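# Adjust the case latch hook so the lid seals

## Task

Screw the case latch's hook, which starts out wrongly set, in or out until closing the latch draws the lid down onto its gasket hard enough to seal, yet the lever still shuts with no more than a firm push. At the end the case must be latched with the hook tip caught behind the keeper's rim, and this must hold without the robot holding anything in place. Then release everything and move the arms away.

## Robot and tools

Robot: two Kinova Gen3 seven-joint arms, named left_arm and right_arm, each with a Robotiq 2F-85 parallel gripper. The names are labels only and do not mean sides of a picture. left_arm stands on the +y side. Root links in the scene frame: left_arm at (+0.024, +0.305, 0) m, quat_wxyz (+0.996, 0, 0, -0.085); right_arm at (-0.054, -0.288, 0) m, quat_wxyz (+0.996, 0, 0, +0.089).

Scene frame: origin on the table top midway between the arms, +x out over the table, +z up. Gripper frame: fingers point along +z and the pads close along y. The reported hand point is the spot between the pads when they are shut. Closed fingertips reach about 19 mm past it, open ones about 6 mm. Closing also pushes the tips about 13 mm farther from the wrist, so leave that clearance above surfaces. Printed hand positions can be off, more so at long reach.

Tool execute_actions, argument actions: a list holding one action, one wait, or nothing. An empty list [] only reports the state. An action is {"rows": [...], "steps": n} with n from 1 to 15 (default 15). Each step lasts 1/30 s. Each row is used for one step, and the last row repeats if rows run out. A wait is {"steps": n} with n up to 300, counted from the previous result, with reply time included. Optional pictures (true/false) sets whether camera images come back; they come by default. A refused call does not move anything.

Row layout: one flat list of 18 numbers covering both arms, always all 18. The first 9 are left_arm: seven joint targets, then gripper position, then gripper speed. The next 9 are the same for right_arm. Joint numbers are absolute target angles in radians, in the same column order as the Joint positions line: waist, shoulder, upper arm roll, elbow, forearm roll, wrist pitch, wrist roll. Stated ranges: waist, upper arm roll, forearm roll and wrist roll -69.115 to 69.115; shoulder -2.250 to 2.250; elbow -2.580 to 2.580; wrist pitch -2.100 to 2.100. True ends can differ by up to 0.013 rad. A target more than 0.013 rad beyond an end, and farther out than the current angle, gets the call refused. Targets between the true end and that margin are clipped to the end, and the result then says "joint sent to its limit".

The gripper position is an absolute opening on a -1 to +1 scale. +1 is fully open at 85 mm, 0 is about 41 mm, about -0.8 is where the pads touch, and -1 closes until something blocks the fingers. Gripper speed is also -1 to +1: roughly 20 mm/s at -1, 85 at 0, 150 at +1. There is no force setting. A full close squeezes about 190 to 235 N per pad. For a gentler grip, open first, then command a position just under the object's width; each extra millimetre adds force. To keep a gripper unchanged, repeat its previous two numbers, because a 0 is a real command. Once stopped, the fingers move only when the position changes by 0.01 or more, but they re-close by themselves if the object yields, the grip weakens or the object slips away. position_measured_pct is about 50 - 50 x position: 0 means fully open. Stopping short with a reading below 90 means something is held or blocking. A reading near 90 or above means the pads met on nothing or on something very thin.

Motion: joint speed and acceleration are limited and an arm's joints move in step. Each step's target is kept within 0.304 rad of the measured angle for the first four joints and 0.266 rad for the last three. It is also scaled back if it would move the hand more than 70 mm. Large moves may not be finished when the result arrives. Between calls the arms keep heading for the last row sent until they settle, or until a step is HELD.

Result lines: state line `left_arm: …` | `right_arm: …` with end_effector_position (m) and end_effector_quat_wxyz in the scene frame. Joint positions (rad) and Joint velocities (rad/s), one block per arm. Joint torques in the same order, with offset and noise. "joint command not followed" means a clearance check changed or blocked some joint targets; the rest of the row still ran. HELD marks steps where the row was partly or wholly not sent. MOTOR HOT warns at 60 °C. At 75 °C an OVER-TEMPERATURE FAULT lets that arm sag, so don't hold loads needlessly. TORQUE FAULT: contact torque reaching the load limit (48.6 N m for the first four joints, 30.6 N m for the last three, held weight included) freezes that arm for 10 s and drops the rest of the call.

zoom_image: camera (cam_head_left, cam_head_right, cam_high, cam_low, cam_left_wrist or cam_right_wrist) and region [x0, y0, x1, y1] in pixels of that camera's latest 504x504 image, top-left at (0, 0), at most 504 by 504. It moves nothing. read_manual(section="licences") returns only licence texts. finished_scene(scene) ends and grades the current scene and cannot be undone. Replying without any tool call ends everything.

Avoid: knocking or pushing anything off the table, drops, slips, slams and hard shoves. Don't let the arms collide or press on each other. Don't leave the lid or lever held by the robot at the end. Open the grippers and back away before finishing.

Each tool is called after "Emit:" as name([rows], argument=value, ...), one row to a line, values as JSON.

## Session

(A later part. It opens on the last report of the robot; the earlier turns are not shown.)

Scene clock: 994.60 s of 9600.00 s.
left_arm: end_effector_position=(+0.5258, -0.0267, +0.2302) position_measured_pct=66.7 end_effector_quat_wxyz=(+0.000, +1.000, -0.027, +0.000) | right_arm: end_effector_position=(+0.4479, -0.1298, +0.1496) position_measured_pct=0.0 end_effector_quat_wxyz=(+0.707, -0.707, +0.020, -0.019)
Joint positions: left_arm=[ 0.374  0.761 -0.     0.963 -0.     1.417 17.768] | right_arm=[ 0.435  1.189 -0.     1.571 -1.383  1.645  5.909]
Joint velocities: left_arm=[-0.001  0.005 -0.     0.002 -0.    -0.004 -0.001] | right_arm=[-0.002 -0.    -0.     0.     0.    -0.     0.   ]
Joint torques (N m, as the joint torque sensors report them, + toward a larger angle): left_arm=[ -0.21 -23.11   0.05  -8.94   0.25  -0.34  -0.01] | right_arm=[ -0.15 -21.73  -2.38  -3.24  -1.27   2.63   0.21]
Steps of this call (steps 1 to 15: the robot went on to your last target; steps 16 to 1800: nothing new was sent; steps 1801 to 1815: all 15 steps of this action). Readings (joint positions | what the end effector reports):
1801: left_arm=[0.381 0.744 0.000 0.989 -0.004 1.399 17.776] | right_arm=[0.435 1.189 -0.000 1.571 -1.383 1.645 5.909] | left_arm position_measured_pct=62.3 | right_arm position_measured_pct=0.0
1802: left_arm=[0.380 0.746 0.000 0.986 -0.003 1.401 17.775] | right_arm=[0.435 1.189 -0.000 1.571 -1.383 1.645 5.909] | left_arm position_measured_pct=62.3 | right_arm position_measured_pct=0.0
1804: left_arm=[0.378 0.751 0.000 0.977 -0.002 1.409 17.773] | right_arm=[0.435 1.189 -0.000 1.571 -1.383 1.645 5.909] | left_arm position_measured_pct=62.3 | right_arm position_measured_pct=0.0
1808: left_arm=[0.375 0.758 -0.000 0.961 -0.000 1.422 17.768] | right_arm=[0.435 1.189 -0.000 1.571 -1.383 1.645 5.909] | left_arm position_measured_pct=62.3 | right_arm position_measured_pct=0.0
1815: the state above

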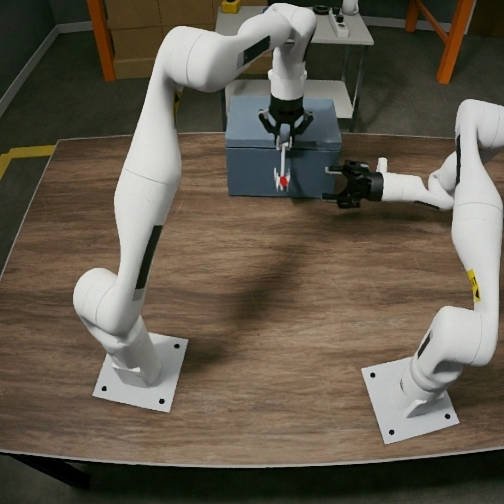

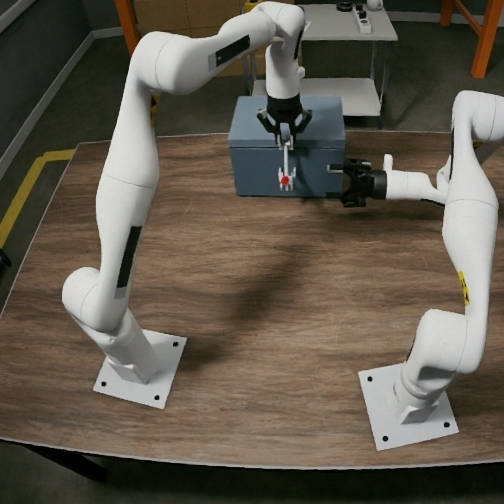

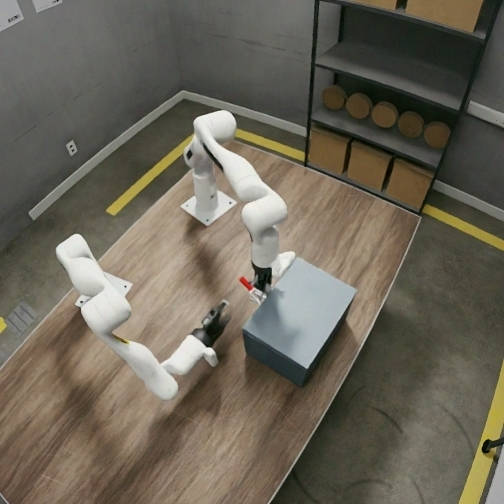

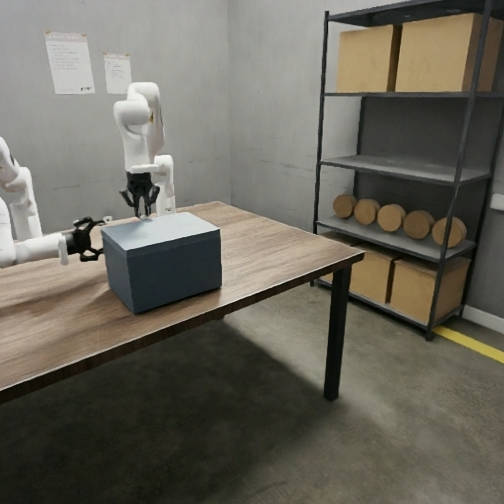

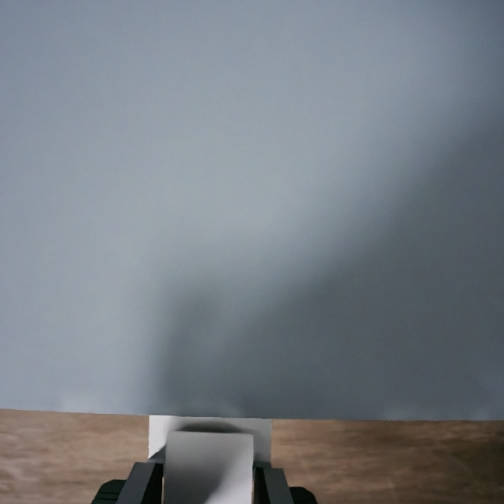

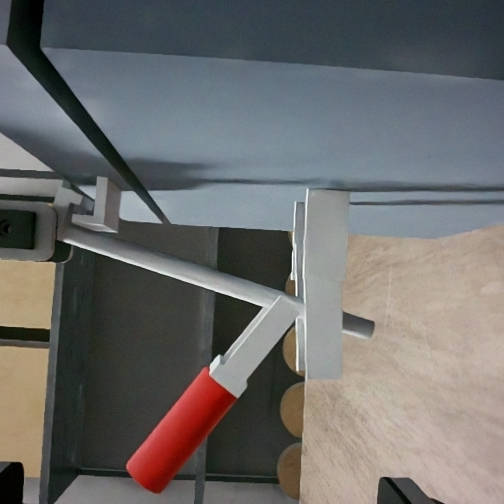

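Emit:
execute_actions([
  {"rows": [[0.3739,0.7615,0,0.9629,0,1.4172,17.7676,-0.5,-0.3,0.4348,1.1893,0,1.5708,-1.3834,1.6454,5.9086,1,0.5],[0.3739,0.7615,0,0.9629,0,1.4172,17.7676,-0.5,-0.3,0.4348,1.1893,0,1.5708,-1.3834,1.6454,5.9086,1,0.5],[0.3739,0.7615,0,0.9629,0,1.4172,17.7676,-0.5,-0.3,0.4348,1.1893,0,1.5708,-1.3834,1.6454,5.9086,1,0.5],[0.3739,0.7615,0,0.9629,0,1.4172,17.7676,-0.5,-0.3,0.4348,1.1893,0,1.5708,-1.3834,1.6454,5.9086,1,0.5],[0.3739,0.7615,0,0.9629,0,1.4172,17.7676,-0.5,-0.3,0.4348,1.1893,0,1.5708,-1.3834,1.6454,5.9086,1,0.5],[0.3739,0.7615,0,0.9629,0,1.4172,17.7676,-0.5,-0.3,0.4348,1.1893,0,1.5708,-1.3834,1.6454,5.9086,1,0.5],[0.3739,0.7615,0,0.9629,0,1.4172,17.7676,-0.5,-0.3,0.4348,1.1893,0,1.5708,-1.3834,1.6454,5.9086,1,0.5],[0.3739,0.7615,0,0.9629,0,1.4172,17.7676,-0.5,-0.3,0.4348,1.1893,0,1.5708,-1.3834,1.6454,5.9086,1,0.5],[0.3739,0.7611,0,0.9604,0,1.4201,17.7676,-0.5,-0.3,0.4348,1.1893,0,1.5708,-1.3834,1.6454,5.9086,1,0.5],[0.3739,0.7607,0,0.9579,0,1.4230,17.7676,-0.5,-0.3,0.4348,1.1893,0,1.5708,-1.3834,1.6454,5.9086,1,0.5],[0.3739,0.7603,0,0.9554,0,1.4259,17.7676,-0.5,-0.3,0.4348,1.1893,0,1.5708,-1.3834,1.6454,5.9086,1,0.5],[0.3739,0.7599,0,0.9529,0,1.4288,17.7676,-0.5,-0.3,0.4348,1.1893,0,1.5708,-1.3834,1.6454,5.9086,1,0.5],[0.3739,0.7595,0,0.9504,0,1.4317,17.7676,-0.5,-0.3,0.4348,1.1893,0,1.5708,-1.3834,1.6454,5.9086,1,0.5],[0.3739,0.7591,0,0.9479,0,1.4346,17.7676,-0.5,-0.3,0.4348,1.1893,0,1.5708,-1.3834,1.6454,5.9086,1,0.5]], "steps": 15},
], pictures=false)

Emit:
execute_actions([
  {"steps": 12},
])

Emit:
zoom_image(camera="cam_right_wrist", region=[0, 150, 200, 350])

Scene clock: 1021.33 s of 9600.00 s.
left_arm: end_effector_position=(+0.5243, -0.0266, +0.2312) position_measured_pct=71.4 end_effector_quat_wxyz=(-0.001, +1.000, -0.028, -0.004) | right_arm: end_effector_position=(+0.4479, -0.1298, +0.1496) position_measured_pct=0.0 end_effector_quat_wxyz=(+0.707, -0.707, +0.020, -0.019)
Joint positions: left_arm=[ 0.374  0.764  0.001  0.955  0.001  1.43  17.768] | right_arm=[ 0.435  1.189 -0.     1.571 -1.383  1.645  5.909]
Joint velocities: left_arm=[ 0.004  0.016  0.003 -0.037  0.003  0.065  0.   ] | right_arm=[ 0.     0.    -0.     0.     0.     0.001 -0.   ]
Joint torques (N m, as the joint torque sensors report them, + toward a larger angle): left_arm=[ -0.88 -27.7   -0.06 -11.62  -0.25  -0.64   0.15] | right_arm=[  0.06 -21.87  -2.6   -3.11  -1.29   2.69   0.34]
Steps of this call (steps 1 to 15: the robot went on to your last target; steps 16 to 787: nothing new was sent; steps 788 to 802: all 15 steps of this action). Readings (joint positions | what the end effector reports):
788: left_arm=[0.374 0.762 0.000 0.963 0.000 1.417 17.768] | right_arm=[0.435 1.189 -0.000 1.571 -1.383 1.645 5.909] | left_arm position_measured_pct=67.1 | right_arm position_measured_pct=0.0
789: left_arm=[0.374 0.761 -0.000 0.963 -0.000 1.417 17.768] | right_arm=[0.435 1.189 -0.000 1.571 -1.383 1.645 5.909] | left_arm position_measured_pct=67.5 | right_arm position_measured_pct=0.0
791: left_arm=[0.374 0.761 0.000 0.963 -0.000 1.417 17.768] | right_arm=[0.435 1.189 -0.000 1.571 -1.383 1.645 5.909] | left_arm position_measured_pct=69.8 | right_arm position_measured_pct=0.0
795: left_arm=[0.374 0.761 -0.000 0.963 -0.000 1.417 17.768] | right_arm=[0.435 1.189 -0.000 1.571 -1.383 1.645 5.909] | left_arm position_measured_pct=71.4 | right_arm position_measured_pct=0.0
802: the state above

Scene clock: 1021.73 s of 9600.00 s.
left_arm: end_effector_position=(+0.5239, -0.0267, +0.2313) position_measured_pct=71.4 end_effector_quat_wxyz=(-0.002, +1.000, -0.028, -0.005) | right_arm: end_effector_position=(+0.4479, -0.1298, +0.1496) position_measured_pct=0.0 end_effector_quat_wxyz=(+0.707, -0.707, +0.020, -0.019)
Joint positions: left_arm=[ 0.375  0.765  0.001  0.952  0.001  1.435 17.768] | right_arm=[ 0.435  1.189 -0.     1.571 -1.383  1.645  5.909]
Joint velocities: left_arm=[ 0.    -0.003  0.    -0.     0.    -0.    -0.001] | right_arm=[-0.001  0.     0.     0.001 -0.    -0.    -0.   ]
Joint torques (N m, as the joint torque sensors report them, + toward a larger angle): left_arm=[ -0.95 -27.55   0.24 -11.63   0.07  -0.61   0.25] | right_arm=[ -0.11 -21.67  -2.3   -2.98  -1.36   2.65   0.25]
Steps of this call (steps 1 to 12: the robot went on to your last target). Readings (joint positions | what the end effector reports):
1: left_arm=[0.374 0.764 0.001 0.954 0.001 1.432 17.768] | right_arm=[0.435 1.189 -0.000 1.571 -1.383 1.645 5.909] | left_arm position_measured_pct=71.4 | right_arm position_measured_pct=0.0
2: left_arm=[0.375 0.764 0.001 0.953 0.001 1.433 17.768] | right_arm=[0.435 1.189 -0.000 1.571 -1.383 1.645 5.909] | left_arm position_measured_pct=71.4 | right_arm position_measured_pct=0.0
4: left_arm=[0.375 0.765 0.001 0.952 0.001 1.434 17.768] | right_arm=[0.435 1.189 -0.000 1.571 -1.383 1.645 5.909] | left_arm position_measured_pct=71.4 | right_arm position_measured_pct=0.0
8: left_arm=[0.375 0.765 0.001 0.952 0.001 1.435 17.768] | right_arm=[0.435 1.189 -0.000 1.571 -1.383 1.645 5.909] | left_arm position_measured_pct=71.4 | right_arm position_measured_pct=0.0
12: the state above

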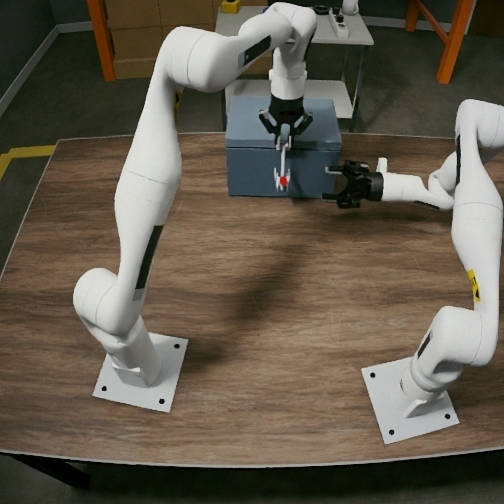

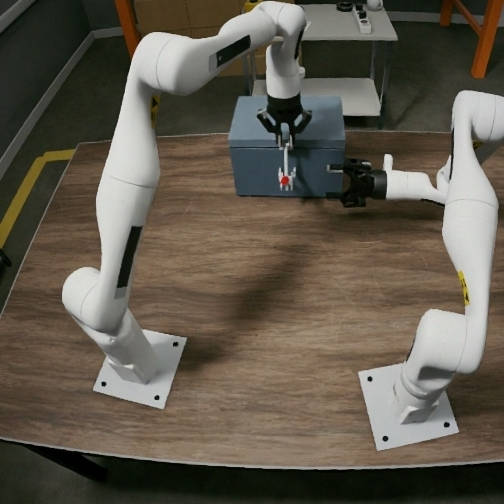

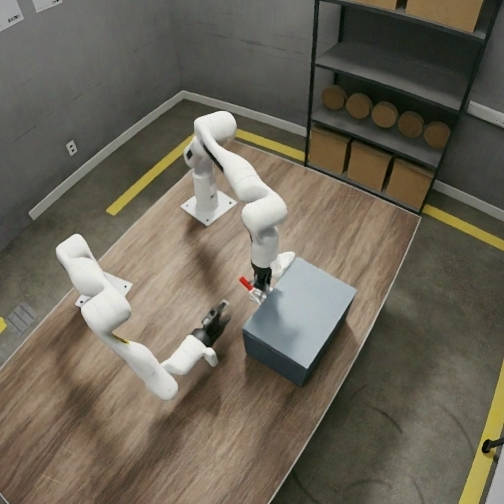

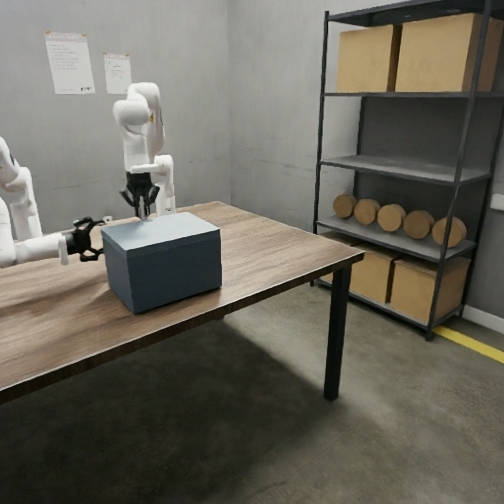

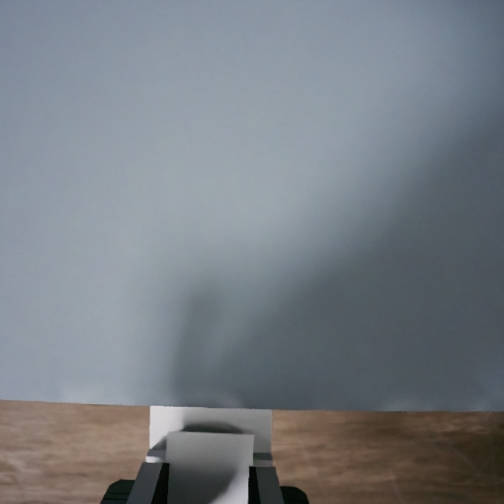

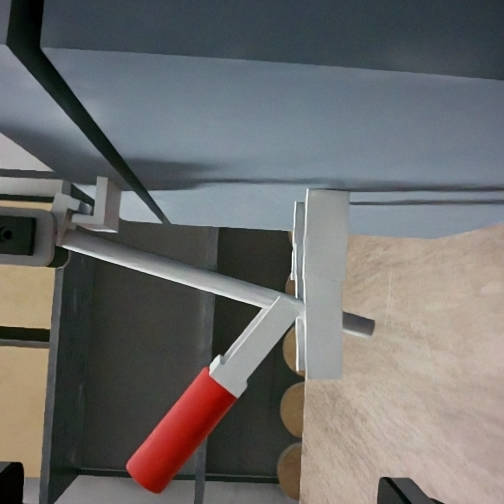

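Region (0, 150, 200, 350) of cam_right_wrist's 504x504 image, scaled by 2.520.

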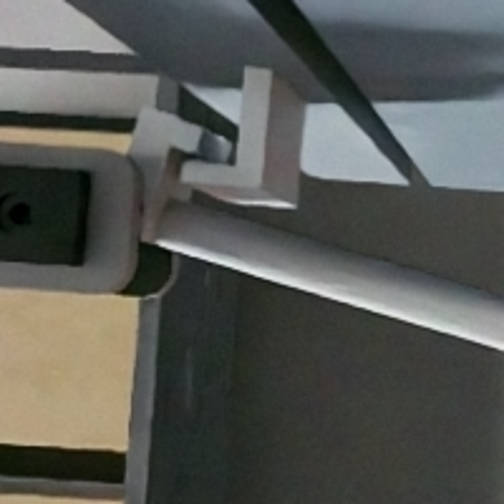

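Emit:
execute_actions([
  {"rows": [[0.3739,0.7599,0,0.9529,0,1.4288,17.7676,-0.5,-0.3,0.4348,1.1893,0,1.5708,-1.3834,1.6454,5.9086,1,0.5],[0.3739,0.7607,0,0.9579,0,1.4230,17.7676,-0.5,-0.3,0.4348,1.1893,0,1.5708,-1.3834,1.6454,5.9086,1,0.5],[0.3739,0.7615,0,0.9629,0,1.4172,17.7676,-0.5,-0.3,0.4348,1.1893,0,1.5708,-1.3834,1.6454,5.9086,1,0.5],[0.3739,0.7615,0,0.9629,0,1.4172,17.7676,-0.5,-0.3,0.4348,1.1893,0,1.5708,-1.3834,1.6454,5.9086,1,0.5],[0.3739,0.7615,0,0.9629,0,1.4172,17.7676,-0.5,-0.3,0.4348,1.1893,0,1.5708,-1.3834,1.6454,5.9086,1,0.5],[0.3739,0.7615,0,0.9629,0,1.4172,17.7676,-0.41,-0.6,0.4348,1.1893,0,1.5708,-1.3834,1.6454,5.9086,1,0.5]], "steps": 15},
])

Emit:
zoom_image(camera="cam_right_wrist", region=[240, 190, 400, 350])

Scene clock: 1068.07 s of 9600.00 s.
left_arm: end_effector_position=(+0.5259, -0.0267, +0.2301) position_measured_pct=70.2 end_effector_quat_wxyz=(+0.000, +1.000, -0.027, +0.000) | right_arm: end_effector_position=(+0.4479, -0.1298, +0.1496) position_measured_pct=0.0 end_effector_quat_wxyz=(+0.707, -0.707, +0.020, -0.019)
Joint positions: left_arm=[ 0.374  0.761 -0.     0.963 -0.     1.417 17.768] | right_arm=[ 0.435  1.189 -0.     1.571 -1.383  1.645  5.909]
Joint velocities: left_arm=[ 0.001  0.001 -0.     0.001  0.    -0.001  0.   ] | right_arm=[-0.001 -0.    -0.     0.     0.    -0.     0.   ]
Joint torques (N m, as the joint torque sensors report them, + toward a larger angle): left_arm=[ -0.42 -22.79   0.57  -8.95   0.3   -0.66   0.18] | right_arm=[ -0.49 -22.05  -2.33  -3.29  -1.19   2.68   0.18]
Steps of this call (steps 1 to 15: the robot went on to your last target; steps 16 to 1375: nothing new was sent; steps 1376 to 1390: all 15 steps of this action). Readings (joint positions | what the end effector reports):
1376: left_arm=[0.375 0.765 0.001 0.952 0.001 1.434 17.768] | right_arm=[0.435 1.189 -0.000 1.571 -1.383 1.645 5.909] | left_arm position_measured_pct=71.4 | right_arm position_measured_pct=0.0
1377: left_arm=[0.375 0.765 0.001 0.953 0.001 1.432 17.768] | right_arm=[0.435 1.189 -0.000 1.571 -1.383 1.645 5.909] | left_arm position_measured_pct=71.4 | right_arm position_measured_pct=0.0
1379: left_arm=[0.374 0.764 0.000 0.957 0.000 1.425 17.768] | right_arm=[0.435 1.189 -0.000 1.571 -1.383 1.645 5.909] | left_arm position_measured_pct=71.4 | right_arm position_measured_pct=0.0
1383: left_arm=[0.374 0.762 -0.000 0.962 -0.000 1.419 17.768] | right_arm=[0.435 1.189 -0.000 1.571 -1.383 1.645 5.909] | left_arm position_measured_pct=71.0 | right_arm position_measured_pct=0.0
1390: the state above

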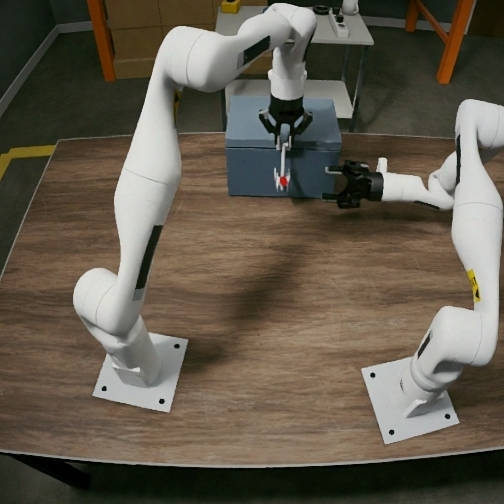

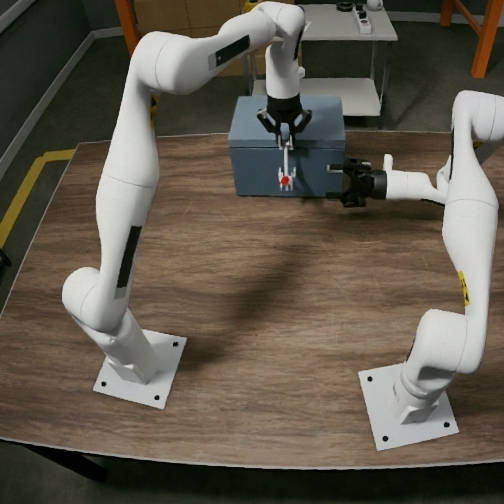

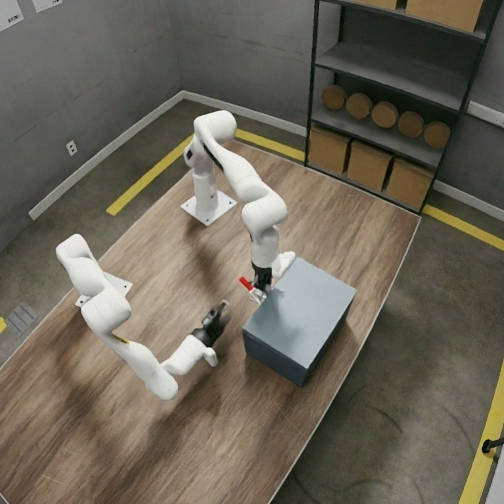

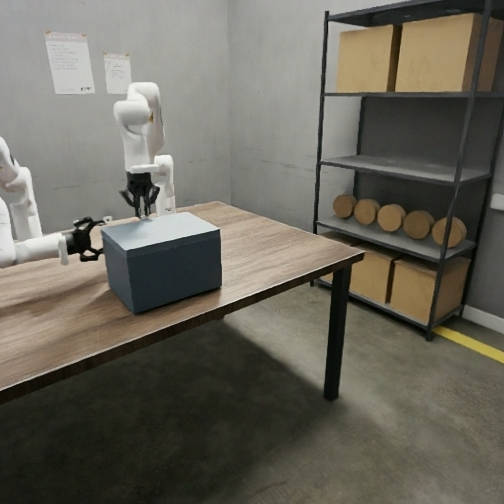

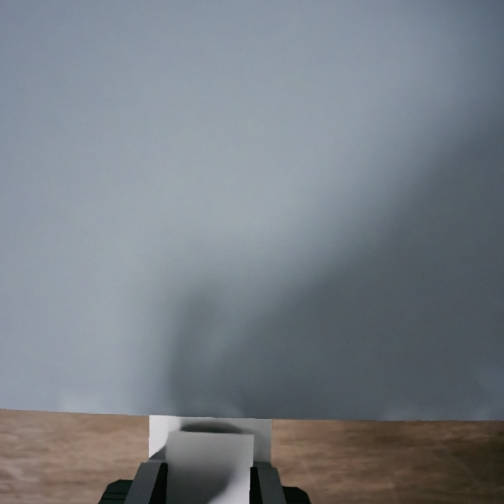

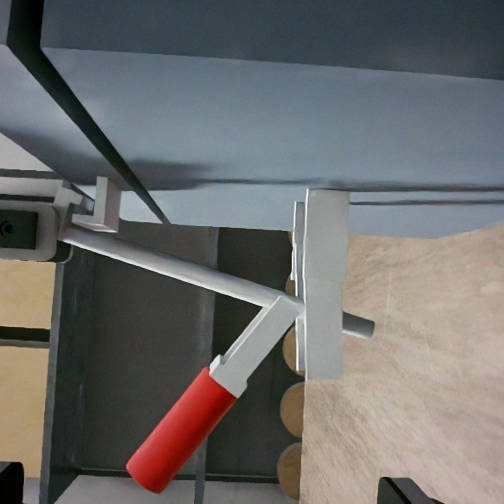

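Region (240, 190, 400, 350) of cam_right_wrist's 504x504 image, scaled by 3.150.

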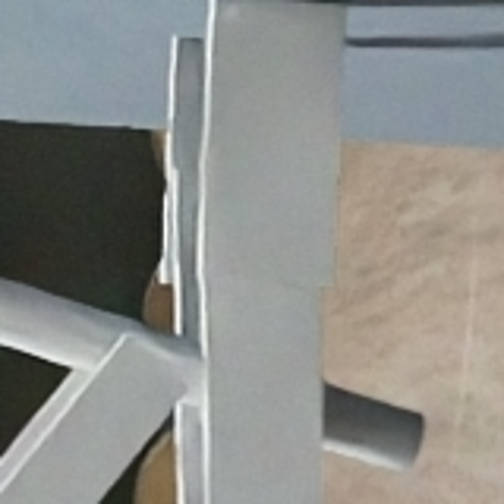

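Emit:
execute_actions([
  {"rows": [[0.3739,0.7615,0,0.9629,0,1.4172,17.7676,-0.55,-0.3,0.4348,1.1893,0,1.5708,-1.3834,1.6454,5.9086,1,0.5],[0.3739,0.7615,0,0.9629,0,1.4172,17.7676,-0.55,-0.3,0.4348,1.1893,0,1.5708,-1.3834,1.6454,5.9086,1,0.5],[0.3739,0.7615,0,0.9629,0,1.4172,17.7676,-0.55,-0.3,0.4348,1.1893,0,1.5708,-1.3834,1.6454,5.9086,1,0.5],[0.3739,0.7615,0,0.9629,0,1.4172,17.7676,-0.55,-0.3,0.4348,1.1893,0,1.5708,-1.3834,1.6454,5.9086,1,0.5],[0.3739,0.7615,0,0.9629,0,1.4172,17.7676,-0.55,-0.3,0.4348,1.1893,0,1.5708,-1.3834,1.6454,5.9086,1,0.5],[0.3737,0.7616,0,0.9594,0,1.4206,17.7674,-0.55,-0.3,0.4348,1.1893,0,1.5708,-1.3834,1.6454,5.9086,1,0.5],[0.3736,0.7617,0,0.9559,0,1.4240,17.7673,-0.55,-0.3,0.4348,1.1893,0,1.5708,-1.3834,1.6454,5.9086,1,0.5],[0.3734,0.7618,0,0.9524,0,1.4274,17.7671,-0.55,-0.3,0.4348,1.1893,0,1.5708,-1.3834,1.6454,5.9086,1,0.5],[0.3733,0.7619,0,0.9490,0,1.4307,17.7670,-0.55,-0.3,0.4348,1.1893,0,1.5708,-1.3834,1.6454,5.9086,1,0.5],[0.3731,0.7620,0,0.9455,0,1.4341,17.7668,-0.55,-0.3,0.4348,1.1893,0,1.5708,-1.3834,1.6454,5.9086,1,0.5],[0.3729,0.7621,0,0.9420,0,1.4375,17.7666,-0.55,-0.3,0.4348,1.1893,0,1.5708,-1.3834,1.6454,5.9086,1,0.5],[0.3728,0.7622,0,0.9385,0,1.4409,17.7665,-0.55,-0.3,0.4348,1.1893,0,1.5708,-1.3834,1.6454,5.9086,1,0.5],[0.3726,0.7623,0,0.9350,0,1.4443,17.7663,-0.55,-0.3,0.4348,1.1893,0,1.5708,-1.3834,1.6454,5.9086,1,0.5],[0.3725,0.7624,0,0.9315,0,1.4477,17.7662,-0.55,-0.3,0.4348,1.1893,0,1.5708,-1.3834,1.6454,5.9086,1,0.5],[0.3723,0.7625,0,0.9280,0,1.4511,17.7660,-0.55,-0.3,0.4348,1.1893,0,1.5708,-1.3834,1.6454,5.9086,1,0.5]], "steps": 15},
], pictures=false)

Emit:
execute_actions([
  {"steps": 15},
])

Emit:
zoom_image(camera="cam_right_wrist", region=[0, 150, 200, 350])

Scene clock: 1128.57 s of 9600.00 s.
left_arm: end_effector_position=(+0.5246, -0.0267, +0.2318) position_measured_pct=72.6 end_effector_quat_wxyz=(-0.002, +1.000, -0.028, -0.006) | right_arm: end_effector_position=(+0.4479, -0.1298, +0.1496) position_measured_pct=0.0 end_effector_quat_wxyz=(+0.707, -0.707, +0.020, -0.019)
Joint positions: left_arm=[ 0.374  0.769  0.001  0.943  0.001  1.443 17.767] | right_arm=[ 0.435  1.189 -0.     1.571 -1.383  1.645  5.909]
Joint velocities: left_arm=[-0.001  0.027  0.002 -0.091  0.002  0.099 -0.005] | right_arm=[-0.     0.001 -0.    -0.    -0.     0.     0.   ]
Joint torques (N m, as the joint torque sensors report them, + toward a larger angle): left_arm=[ -1.41 -30.53  -0.68 -12.93  -0.45  -0.77   0.22] | right_arm=[ -0.35 -21.86  -2.34  -3.2   -1.37   2.74   0.41]
Steps of this call (steps 1 to 15: the robot went on to your last target; steps 16 to 1800: nothing new was sent; steps 1801 to 1815: all 15 steps of this action). Readings (joint positions | what the end effector reports):
1801: left_arm=[0.374 0.761 -0.000 0.963 -0.000 1.417 17.768] | right_arm=[0.435 1.189 -0.000 1.571 -1.383 1.645 5.909] | left_arm position_measured_pct=70.2 | right_arm position_measured_pct=0.0
1802: left_arm=[0.374 0.761 -0.000 0.963 -0.000 1.417 17.768] | right_arm=[0.435 1.189 -0.000 1.571 -1.383 1.645 5.909] | left_arm position_measured_pct=70.2 | right_arm position_measured_pct=0.0
1804: left_arm=[0.374 0.761 -0.000 0.963 -0.000 1.417 17.768] | right_arm=[0.435 1.189 -0.000 1.571 -1.383 1.645 5.909] | left_arm position_measured_pct=71.8 | right_arm position_measured_pct=0.0
1808: left_arm=[0.374 0.762 0.000 0.960 0.000 1.421 17.767] | right_arm=[0.435 1.189 -0.000 1.571 -1.383 1.645 5.909] | left_arm position_measured_pct=72.6 | right_arm position_measured_pct=0.0
1815: the state above

Scene clock: 1129.07 s of 9600.00 s.
left_arm: end_effector_position=(+0.5251, -0.0267, +0.2339) position_measured_pct=72.6 end_effector_quat_wxyz=(-0.003, +1.000, -0.028, -0.006) | right_arm: end_effector_position=(+0.4479, -0.1298, +0.1496) position_measured_pct=0.0 end_effector_quat_wxyz=(+0.707, -0.707, +0.020, -0.019)
Joint positions: left_arm=[ 0.373  0.771  0.001  0.933  0.001  1.452 17.766] | right_arm=[ 0.435  1.189 -0.     1.571 -1.383  1.645  5.909]
Joint velocities: left_arm=[ 0.     0.    -0.    -0.    -0.001  0.001 -0.   ] | right_arm=[ 0.001 -0.001  0.001  0.    -0.    -0.     0.   ]
Joint torques (N m, as the joint torque sensors report them, + toward a larger angle): left_arm=[ -0.9  -28.99  -0.29 -12.33  -0.17  -0.79   0.15] | right_arm=[ -0.28 -22.13  -2.45  -3.09  -1.3    2.83   0.31]
Steps of this call (steps 1 to 15: the robot went on to your last target). Readings (joint positions | what the end effector reports):
1: left_arm=[0.374 0.770 0.001 0.940 0.001 1.446 17.766] | right_arm=[0.435 1.189 -0.000 1.571 -1.383 1.645 5.909] | left_arm position_measured_pct=72.6 | right_arm position_measured_pct=0.0
2: left_arm=[0.374 0.770 0.001 0.938 0.001 1.448 17.766] | right_arm=[0.435 1.189 -0.000 1.571 -1.383 1.645 5.909] | left_arm position_measured_pct=72.6 | right_arm position_measured_pct=0.0
4: left_arm=[0.373 0.770 0.001 0.935 0.001 1.450 17.766] | right_arm=[0.435 1.189 -0.000 1.571 -1.383 1.645 5.909] | left_arm position_measured_pct=72.6 | right_arm position_measured_pct=0.0
8: left_arm=[0.373 0.770 0.001 0.933 0.001 1.452 17.766] | right_arm=[0.435 1.189 -0.000 1.571 -1.383 1.645 5.909] | left_arm position_measured_pct=72.6 | right_arm position_measured_pct=0.0
15: the state above
All arms were judged still, so your last target was given up. Only a new action makes them travel on or press farther. Fingers that are still opening or closing keep moving.

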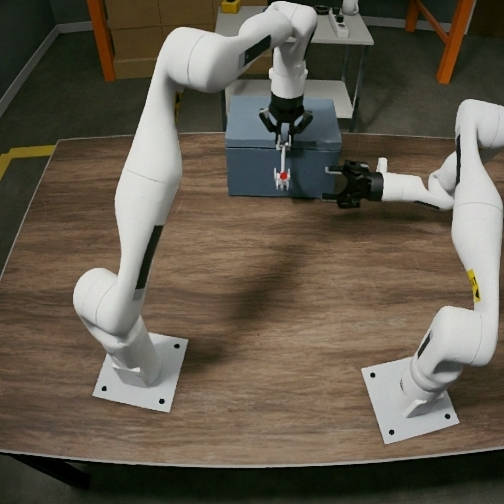

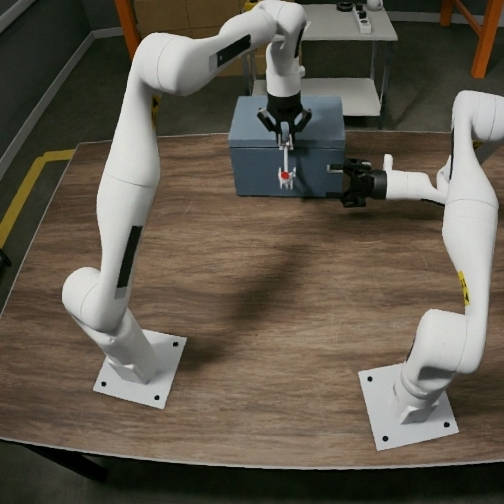

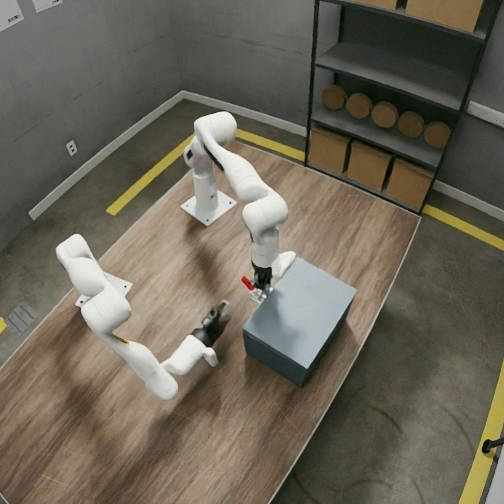

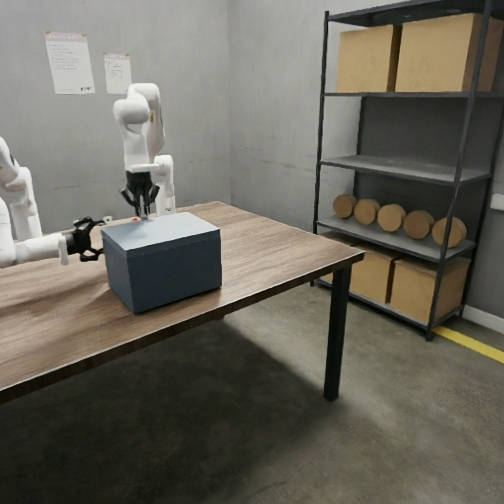

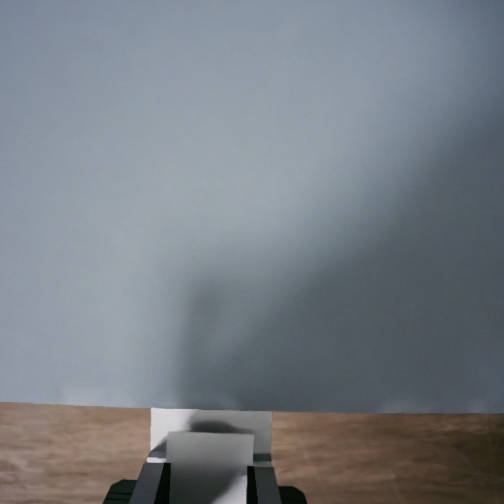

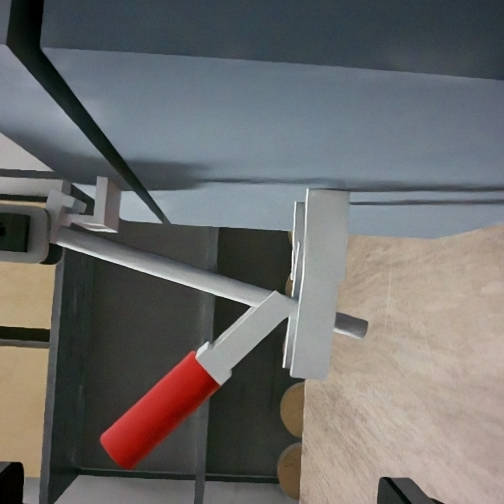

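Region (0, 150, 200, 350) of cam_right_wrist's 504x504 image, scaled by 2.520.

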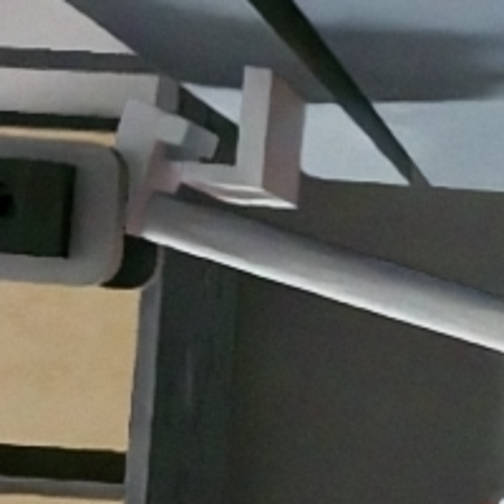

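Emit:
execute_actions([
  {"rows": [[0.3723,0.7625,0,0.9255,0,1.4535,17.7660,-0.55,-0.3,0.4348,1.1893,0,1.5708,-1.3834,1.6454,5.9086,1,0.5],[0.3722,0.7626,0,0.9230,0,1.4559,17.7659,-0.55,-0.3,0.4348,1.1893,0,1.5708,-1.3834,1.6454,5.9086,1,0.5],[0.3721,0.7626,0,0.9205,0,1.4583,17.7658,-0.55,-0.3,0.4348,1.1893,0,1.5708,-1.3834,1.6454,5.9086,1,0.5],[0.3720,0.7627,0,0.9180,0,1.4607,17.7657,-0.55,-0.3,0.4348,1.1893,0,1.5708,-1.3834,1.6454,5.9086,1,0.5]], "steps": 15},
])

Emit:
zoom_image(camera="cam_right_wrist", region=[0, 150, 200, 350])

Scene clock: 1144.33 s of 9600.00 s.
left_arm: end_effector_position=(+0.5258, -0.0268, +0.2372) position_measured_pct=72.6 end_effector_quat_wxyz=(-0.003, +1.000, -0.028, -0.006) | right_arm: end_effector_position=(+0.4479, -0.1298, +0.1496) position_measured_pct=0.0 end_effector_quat_wxyz=(+0.707, -0.707, +0.020, -0.019)
Joint positions: left_arm=[ 0.373  0.77   0.001  0.923  0.001  1.462 17.766] | right_arm=[ 0.435  1.189 -0.     1.571 -1.383  1.645  5.909]
Joint velocities: left_arm=[-0.    -0.     0.001 -0.    -0.001  0.001 -0.   ] | right_arm=[ 0.    -0.    -0.001  0.     0.001 -0.001  0.   ]
Joint torques (N m, as the joint torque sensors report them, + toward a larger angle): left_arm=[ -1.13 -29.01   0.03 -12.37  -0.3   -0.67   0.33] | right_arm=[ -0.34 -21.99  -2.59  -3.13  -1.17   2.74   0.35]
Steps of this call (steps 1 to 443: nothing new was sent; steps 444 to 458: all 15 steps of this action). Readings (joint positions | what the end effector reports):
444: left_arm=[0.373 0.771 0.001 0.933 0.001 1.452 17.766] | right_arm=[0.435 1.189 -0.000 1.571 -1.383 1.645 5.909] | left_arm position_measured_pct=72.6 | right_arm position_measured_pct=0.0
445: left_arm=[0.373 0.771 0.001 0.932 0.001 1.453 17.766] | right_arm=[0.435 1.189 -0.000 1.571 -1.383 1.645 5.909] | left_arm position_measured_pct=72.6 | right_arm position_measured_pct=0.0
447: left_arm=[0.373 0.771 0.001 0.929 0.001 1.456 17.766] | right_arm=[0.435 1.189 -0.000 1.571 -1.383 1.645 5.909] | left_arm position_measured_pct=72.6 | right_arm position_measured_pct=0.0
451: left_arm=[0.373 0.770 0.001 0.924 0.001 1.461 17.766] | right_arm=[0.435 1.189 -0.000 1.571 -1.383 1.645 5.909] | left_arm position_measured_pct=72.6 | right_arm position_measured_pct=0.0
458: the state above

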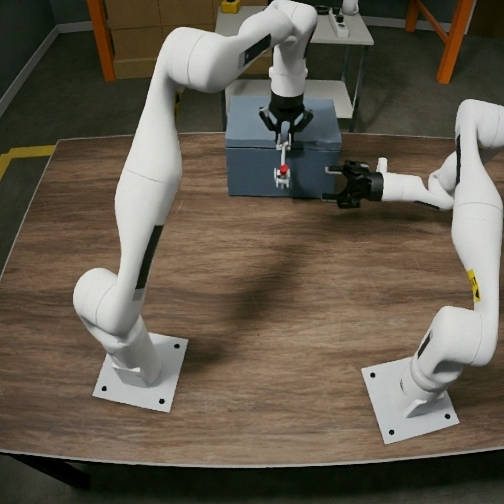

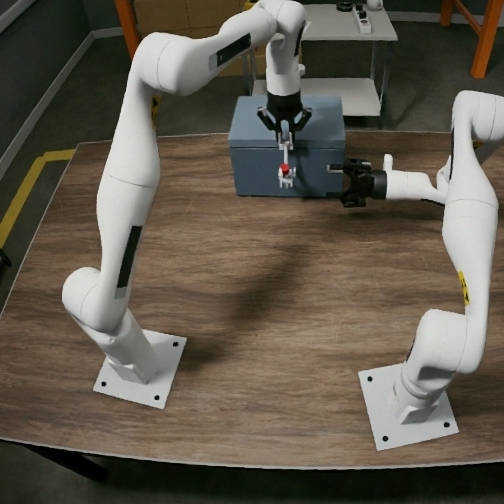

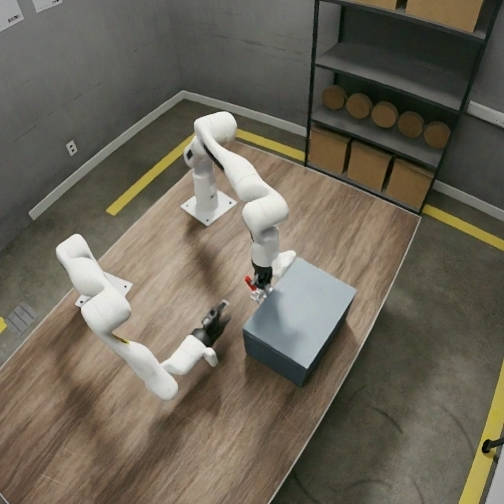

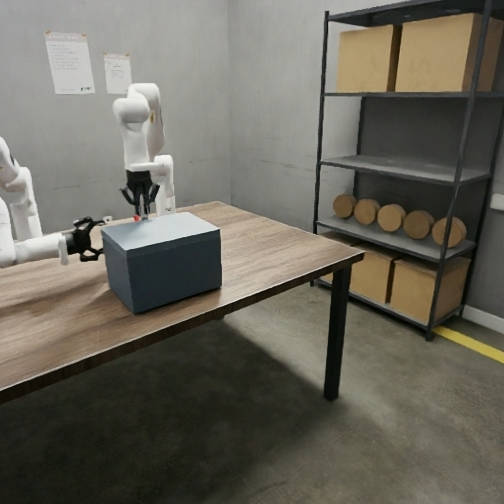

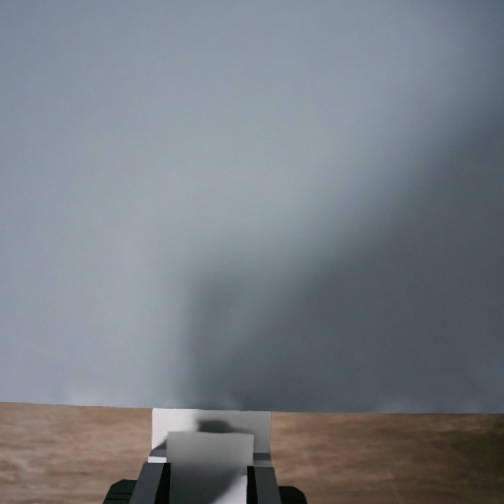

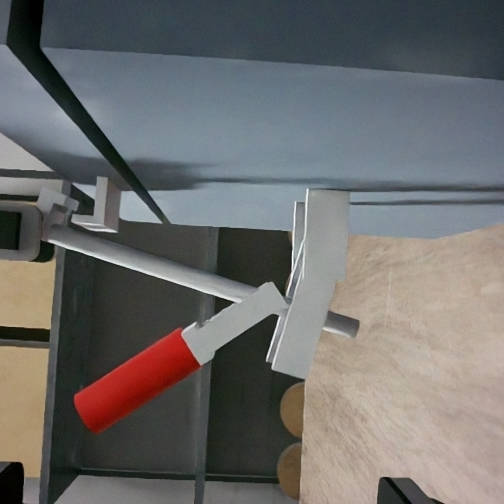

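Region (0, 150, 200, 350) of cam_right_wrist's 504x504 image, scaled by 2.520.

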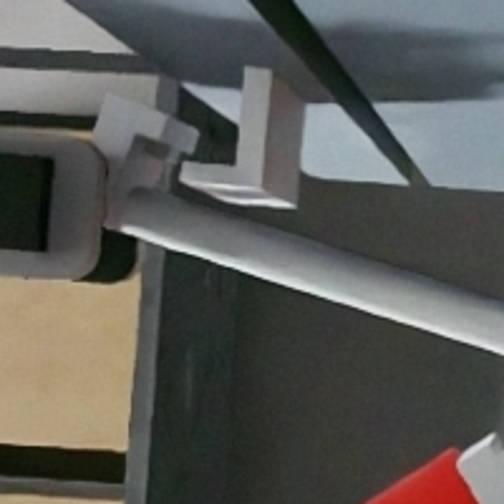

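Emit:
execute_actions([
  {"rows": [[0.3722,0.7627,0,0.9214,0,1.4573,17.7659,-0.55,-0.3,0.4348,1.1893,0,1.5708,-1.3834,1.6454,5.9086,1,0.5],[0.3723,0.7627,0,0.9248,0,1.4539,17.7660,-0.55,-0.3,0.4348,1.1893,0,1.5708,-1.3834,1.6454,5.9086,1,0.5],[0.3724,0.7627,0,0.9282,0,1.4506,17.7661,-0.55,-0.3,0.4348,1.1893,0,1.5708,-1.3834,1.6454,5.9086,1,0.5],[0.3725,0.7626,0,0.9317,0,1.4472,17.7662,-0.55,-0.3,0.4348,1.1893,0,1.5708,-1.3834,1.6454,5.9086,1,0.5],[0.3726,0.7626,0,0.9351,0,1.4438,17.7663,-0.55,-0.3,0.4348,1.1893,0,1.5708,-1.3834,1.6454,5.9086,1,0.5],[0.3728,0.7626,0,0.9385,0,1.4404,17.7665,-0.55,-0.3,0.4348,1.1893,0,1.5708,-1.3834,1.6454,5.9086,1,0.5],[0.3729,0.7626,0,0.9419,0,1.4370,17.7666,-0.55,-0.3,0.4348,1.1893,0,1.5708,-1.3834,1.6454,5.9086,1,0.5],[0.3730,0.7626,0,0.9453,0,1.4337,17.7667,-0.55,-0.3,0.4348,1.1893,0,1.5708,-1.3834,1.6454,5.9086,1,0.5],[0.3731,0.7626,0,0.9487,0,1.4303,17.7668,-0.55,-0.3,0.4348,1.1893,0,1.5708,-1.3834,1.6454,5.9086,1,0.5],[0.3733,0.7626,0,0.9521,0,1.4269,17.7670,-0.55,-0.3,0.4348,1.1893,0,1.5708,-1.3834,1.6454,5.9086,1,0.5],[0.3734,0.7626,0,0.9555,0,1.4235,17.7671,-0.55,-0.3,0.4348,1.1893,0,1.5708,-1.3834,1.6454,5.9086,1,0.5],[0.3735,0.7625,0,0.9590,0,1.4201,17.7672,-0.55,-0.3,0.4348,1.1893,0,1.5708,-1.3834,1.6454,5.9086,1,0.5],[0.3736,0.7625,0,0.9624,0,1.4168,17.7673,-0.55,-0.3,0.4348,1.1893,0,1.5708,-1.3834,1.6454,5.9086,1,0.5],[0.3738,0.7625,0,0.9658,0,1.4134,17.7675,-0.55,-0.3,0.4348,1.1893,0,1.5708,-1.3834,1.6454,5.9086,1,0.5],[0.3739,0.7625,0,0.9692,0,1.4100,17.7676,-0.55,-0.3,0.4348,1.1893,0,1.5708,-1.3834,1.6454,5.9086,1,0.5]], "steps": 15},
], pictures=false)

Emit:
execute_actions([
  {"steps": 15},
])

Emit:
zoom_image(camera="cam_right_wrist", region=[0, 150, 200, 350])

Scene clock: 1204.83 s of 9600.00 s.
left_arm: end_effector_position=(+0.5265, -0.0267, +0.2321) position_measured_pct=72.6 end_effector_quat_wxyz=(+0.000, +1.000, -0.027, +0.001) | right_arm: end_effector_position=(+0.4479, -0.1298, +0.1496) position_measured_pct=0.0 end_effector_quat_wxyz=(+0.707, -0.707, +0.020, -0.019)
Joint positions: left_arm=[ 0.373  0.76  -0.     0.959 -0.     1.421 17.767] | right_arm=[ 0.435  1.189 -0.     1.571 -1.383  1.645  5.909]
Joint velocities: left_arm=[ 0.005 -0.004  0.     0.105  0.001 -0.096  0.003] | right_arm=[ 0.001  0.001 -0.    -0.    -0.     0.    -0.   ]
Joint torques (N m, as the joint torque sensors report them, + toward a larger angle): left_arm=[ -0.19 -21.11   0.39  -8.38   0.05  -1.31  -0.08] | right_arm=[ -0.45 -21.8   -1.92  -3.13  -1.21   2.66   0.19]
Steps of this call (steps 1 to 15: the robot went on to your last target; steps 16 to 1800: nothing new was sent; steps 1801 to 1815: all 15 steps of this action). Readings (joint positions | what the end effector reports):
1801: left_arm=[0.373 0.770 0.001 0.923 0.001 1.461 17.766] | right_arm=[0.435 1.189 -0.000 1.571 -1.383 1.645 5.909] | left_arm position_measured_pct=72.6 | right_arm position_measured_pct=0.0
1802: left_arm=[0.373 0.770 0.001 0.924 0.001 1.460 17.766] | right_arm=[0.435 1.189 -0.000 1.571 -1.383 1.645 5.909] | left_arm position_measured_pct=72.6 | right_arm position_measured_pct=0.0
1804: left_arm=[0.373 0.769 0.000 0.927 0.001 1.456 17.766] | right_arm=[0.435 1.189 -0.000 1.571 -1.383 1.645 5.909] | left_arm position_measured_pct=72.6 | right_arm position_measured_pct=0.0
1808: left_arm=[0.373 0.765 -0.000 0.937 -0.000 1.443 17.766] | right_arm=[0.435 1.189 -0.000 1.571 -1.383 1.645 5.909] | left_arm position_measured_pct=72.6 | right_arm position_measured_pct=0.0
1815: the state above

Scene clock: 1205.33 s of 9600.00 s.
left_arm: end_effector_position=(+0.5256, -0.0267, +0.2291) position_measured_pct=72.6 end_effector_quat_wxyz=(+0.000, +1.000, -0.027, +0.001) | right_arm: end_effector_position=(+0.4479, -0.1298, +0.1496) position_measured_pct=0.0 end_effector_quat_wxyz=(+0.707, -0.707, +0.020, -0.019)
Joint positions: left_arm=[ 0.374  0.76   0.     0.969  0.     1.411 17.768] | right_arm=[ 0.435  1.189 -0.     1.571 -1.383  1.645  5.909]
Joint velocities: left_arm=[ 0.     0.001 -0.001  0.     0.001 -0.001 -0.   ] | right_arm=[-0.001 -0.    -0.    -0.    -0.     0.001 -0.   ]
Joint torques (N m, as the joint torque sensors report them, + toward a larger angle): left_arm=[ -0.36 -21.41   0.36  -8.63   0.38  -1.     0.31] | right_arm=[ -0.15 -21.92  -2.32  -2.92  -1.4    2.91   0.28]
Steps of this call (steps 1 to 15: the robot went on to your last target). Readings (joint positions | what the end effector reports):
1: left_arm=[0.374 0.760 0.000 0.962 -0.000 1.418 17.767] | right_arm=[0.435 1.189 -0.000 1.571 -1.383 1.645 5.909] | left_arm position_measured_pct=72.6 | right_arm position_measured_pct=0.0
2: left_arm=[0.374 0.760 0.000 0.964 0.000 1.416 17.767] | right_arm=[0.435 1.189 -0.000 1.571 -1.383 1.645 5.909] | left_arm position_measured_pct=72.6 | right_arm position_measured_pct=0.0
4: left_arm=[0.374 0.760 0.000 0.967 0.000 1.413 17.768] | right_arm=[0.435 1.189 -0.000 1.571 -1.383 1.645 5.909] | left_arm position_measured_pct=72.6 | right_arm position_measured_pct=0.0
8: left_arm=[0.374 0.760 0.000 0.969 0.000 1.412 17.768] | right_arm=[0.435 1.189 -0.000 1.571 -1.383 1.645 5.909] | left_arm position_measured_pct=72.6 | right_arm position_measured_pct=0.0
15: the state above

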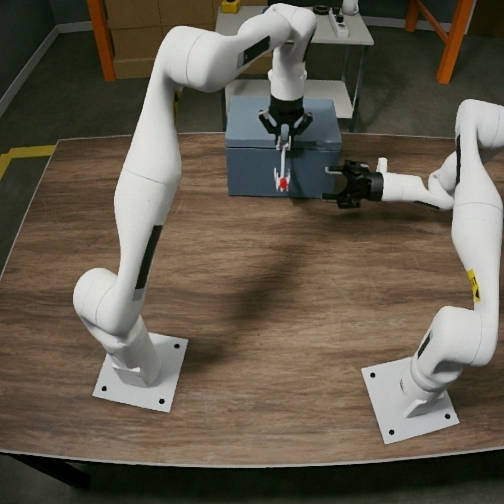

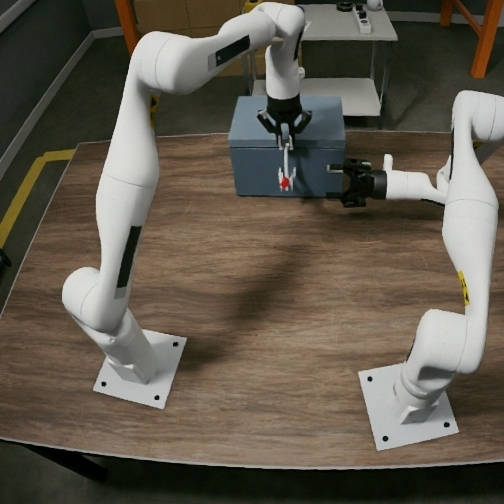

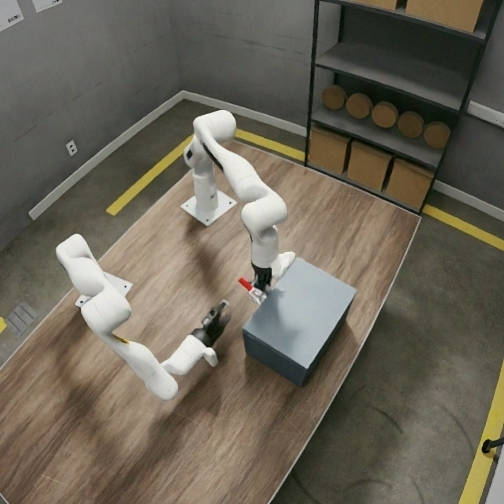

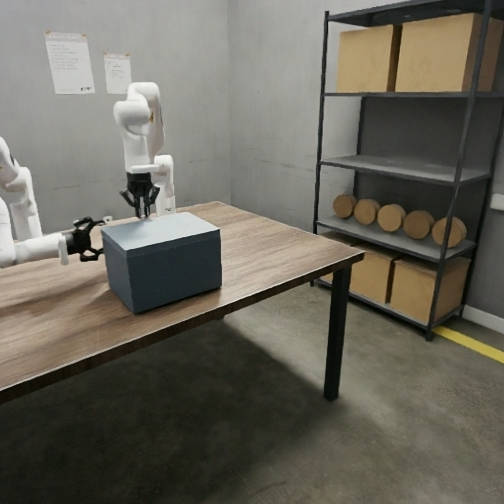

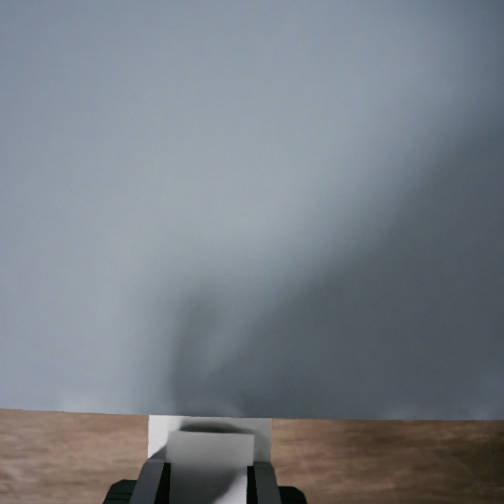

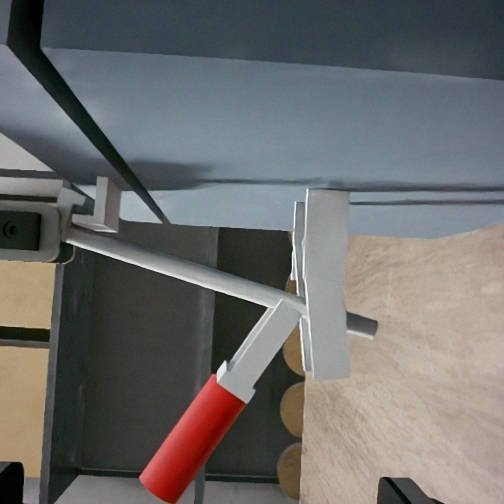

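Region (0, 150, 200, 350) of cam_right_wrist's 504x504 image, scaled by 2.520.

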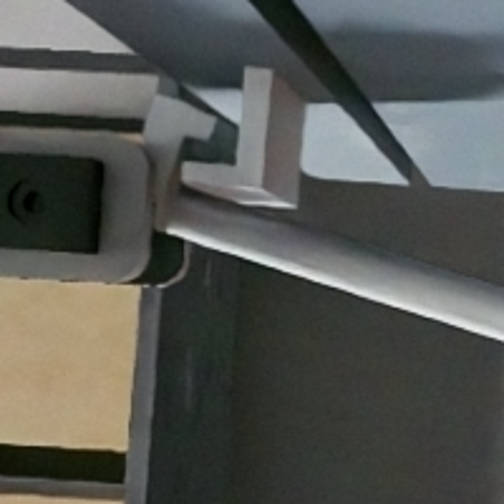

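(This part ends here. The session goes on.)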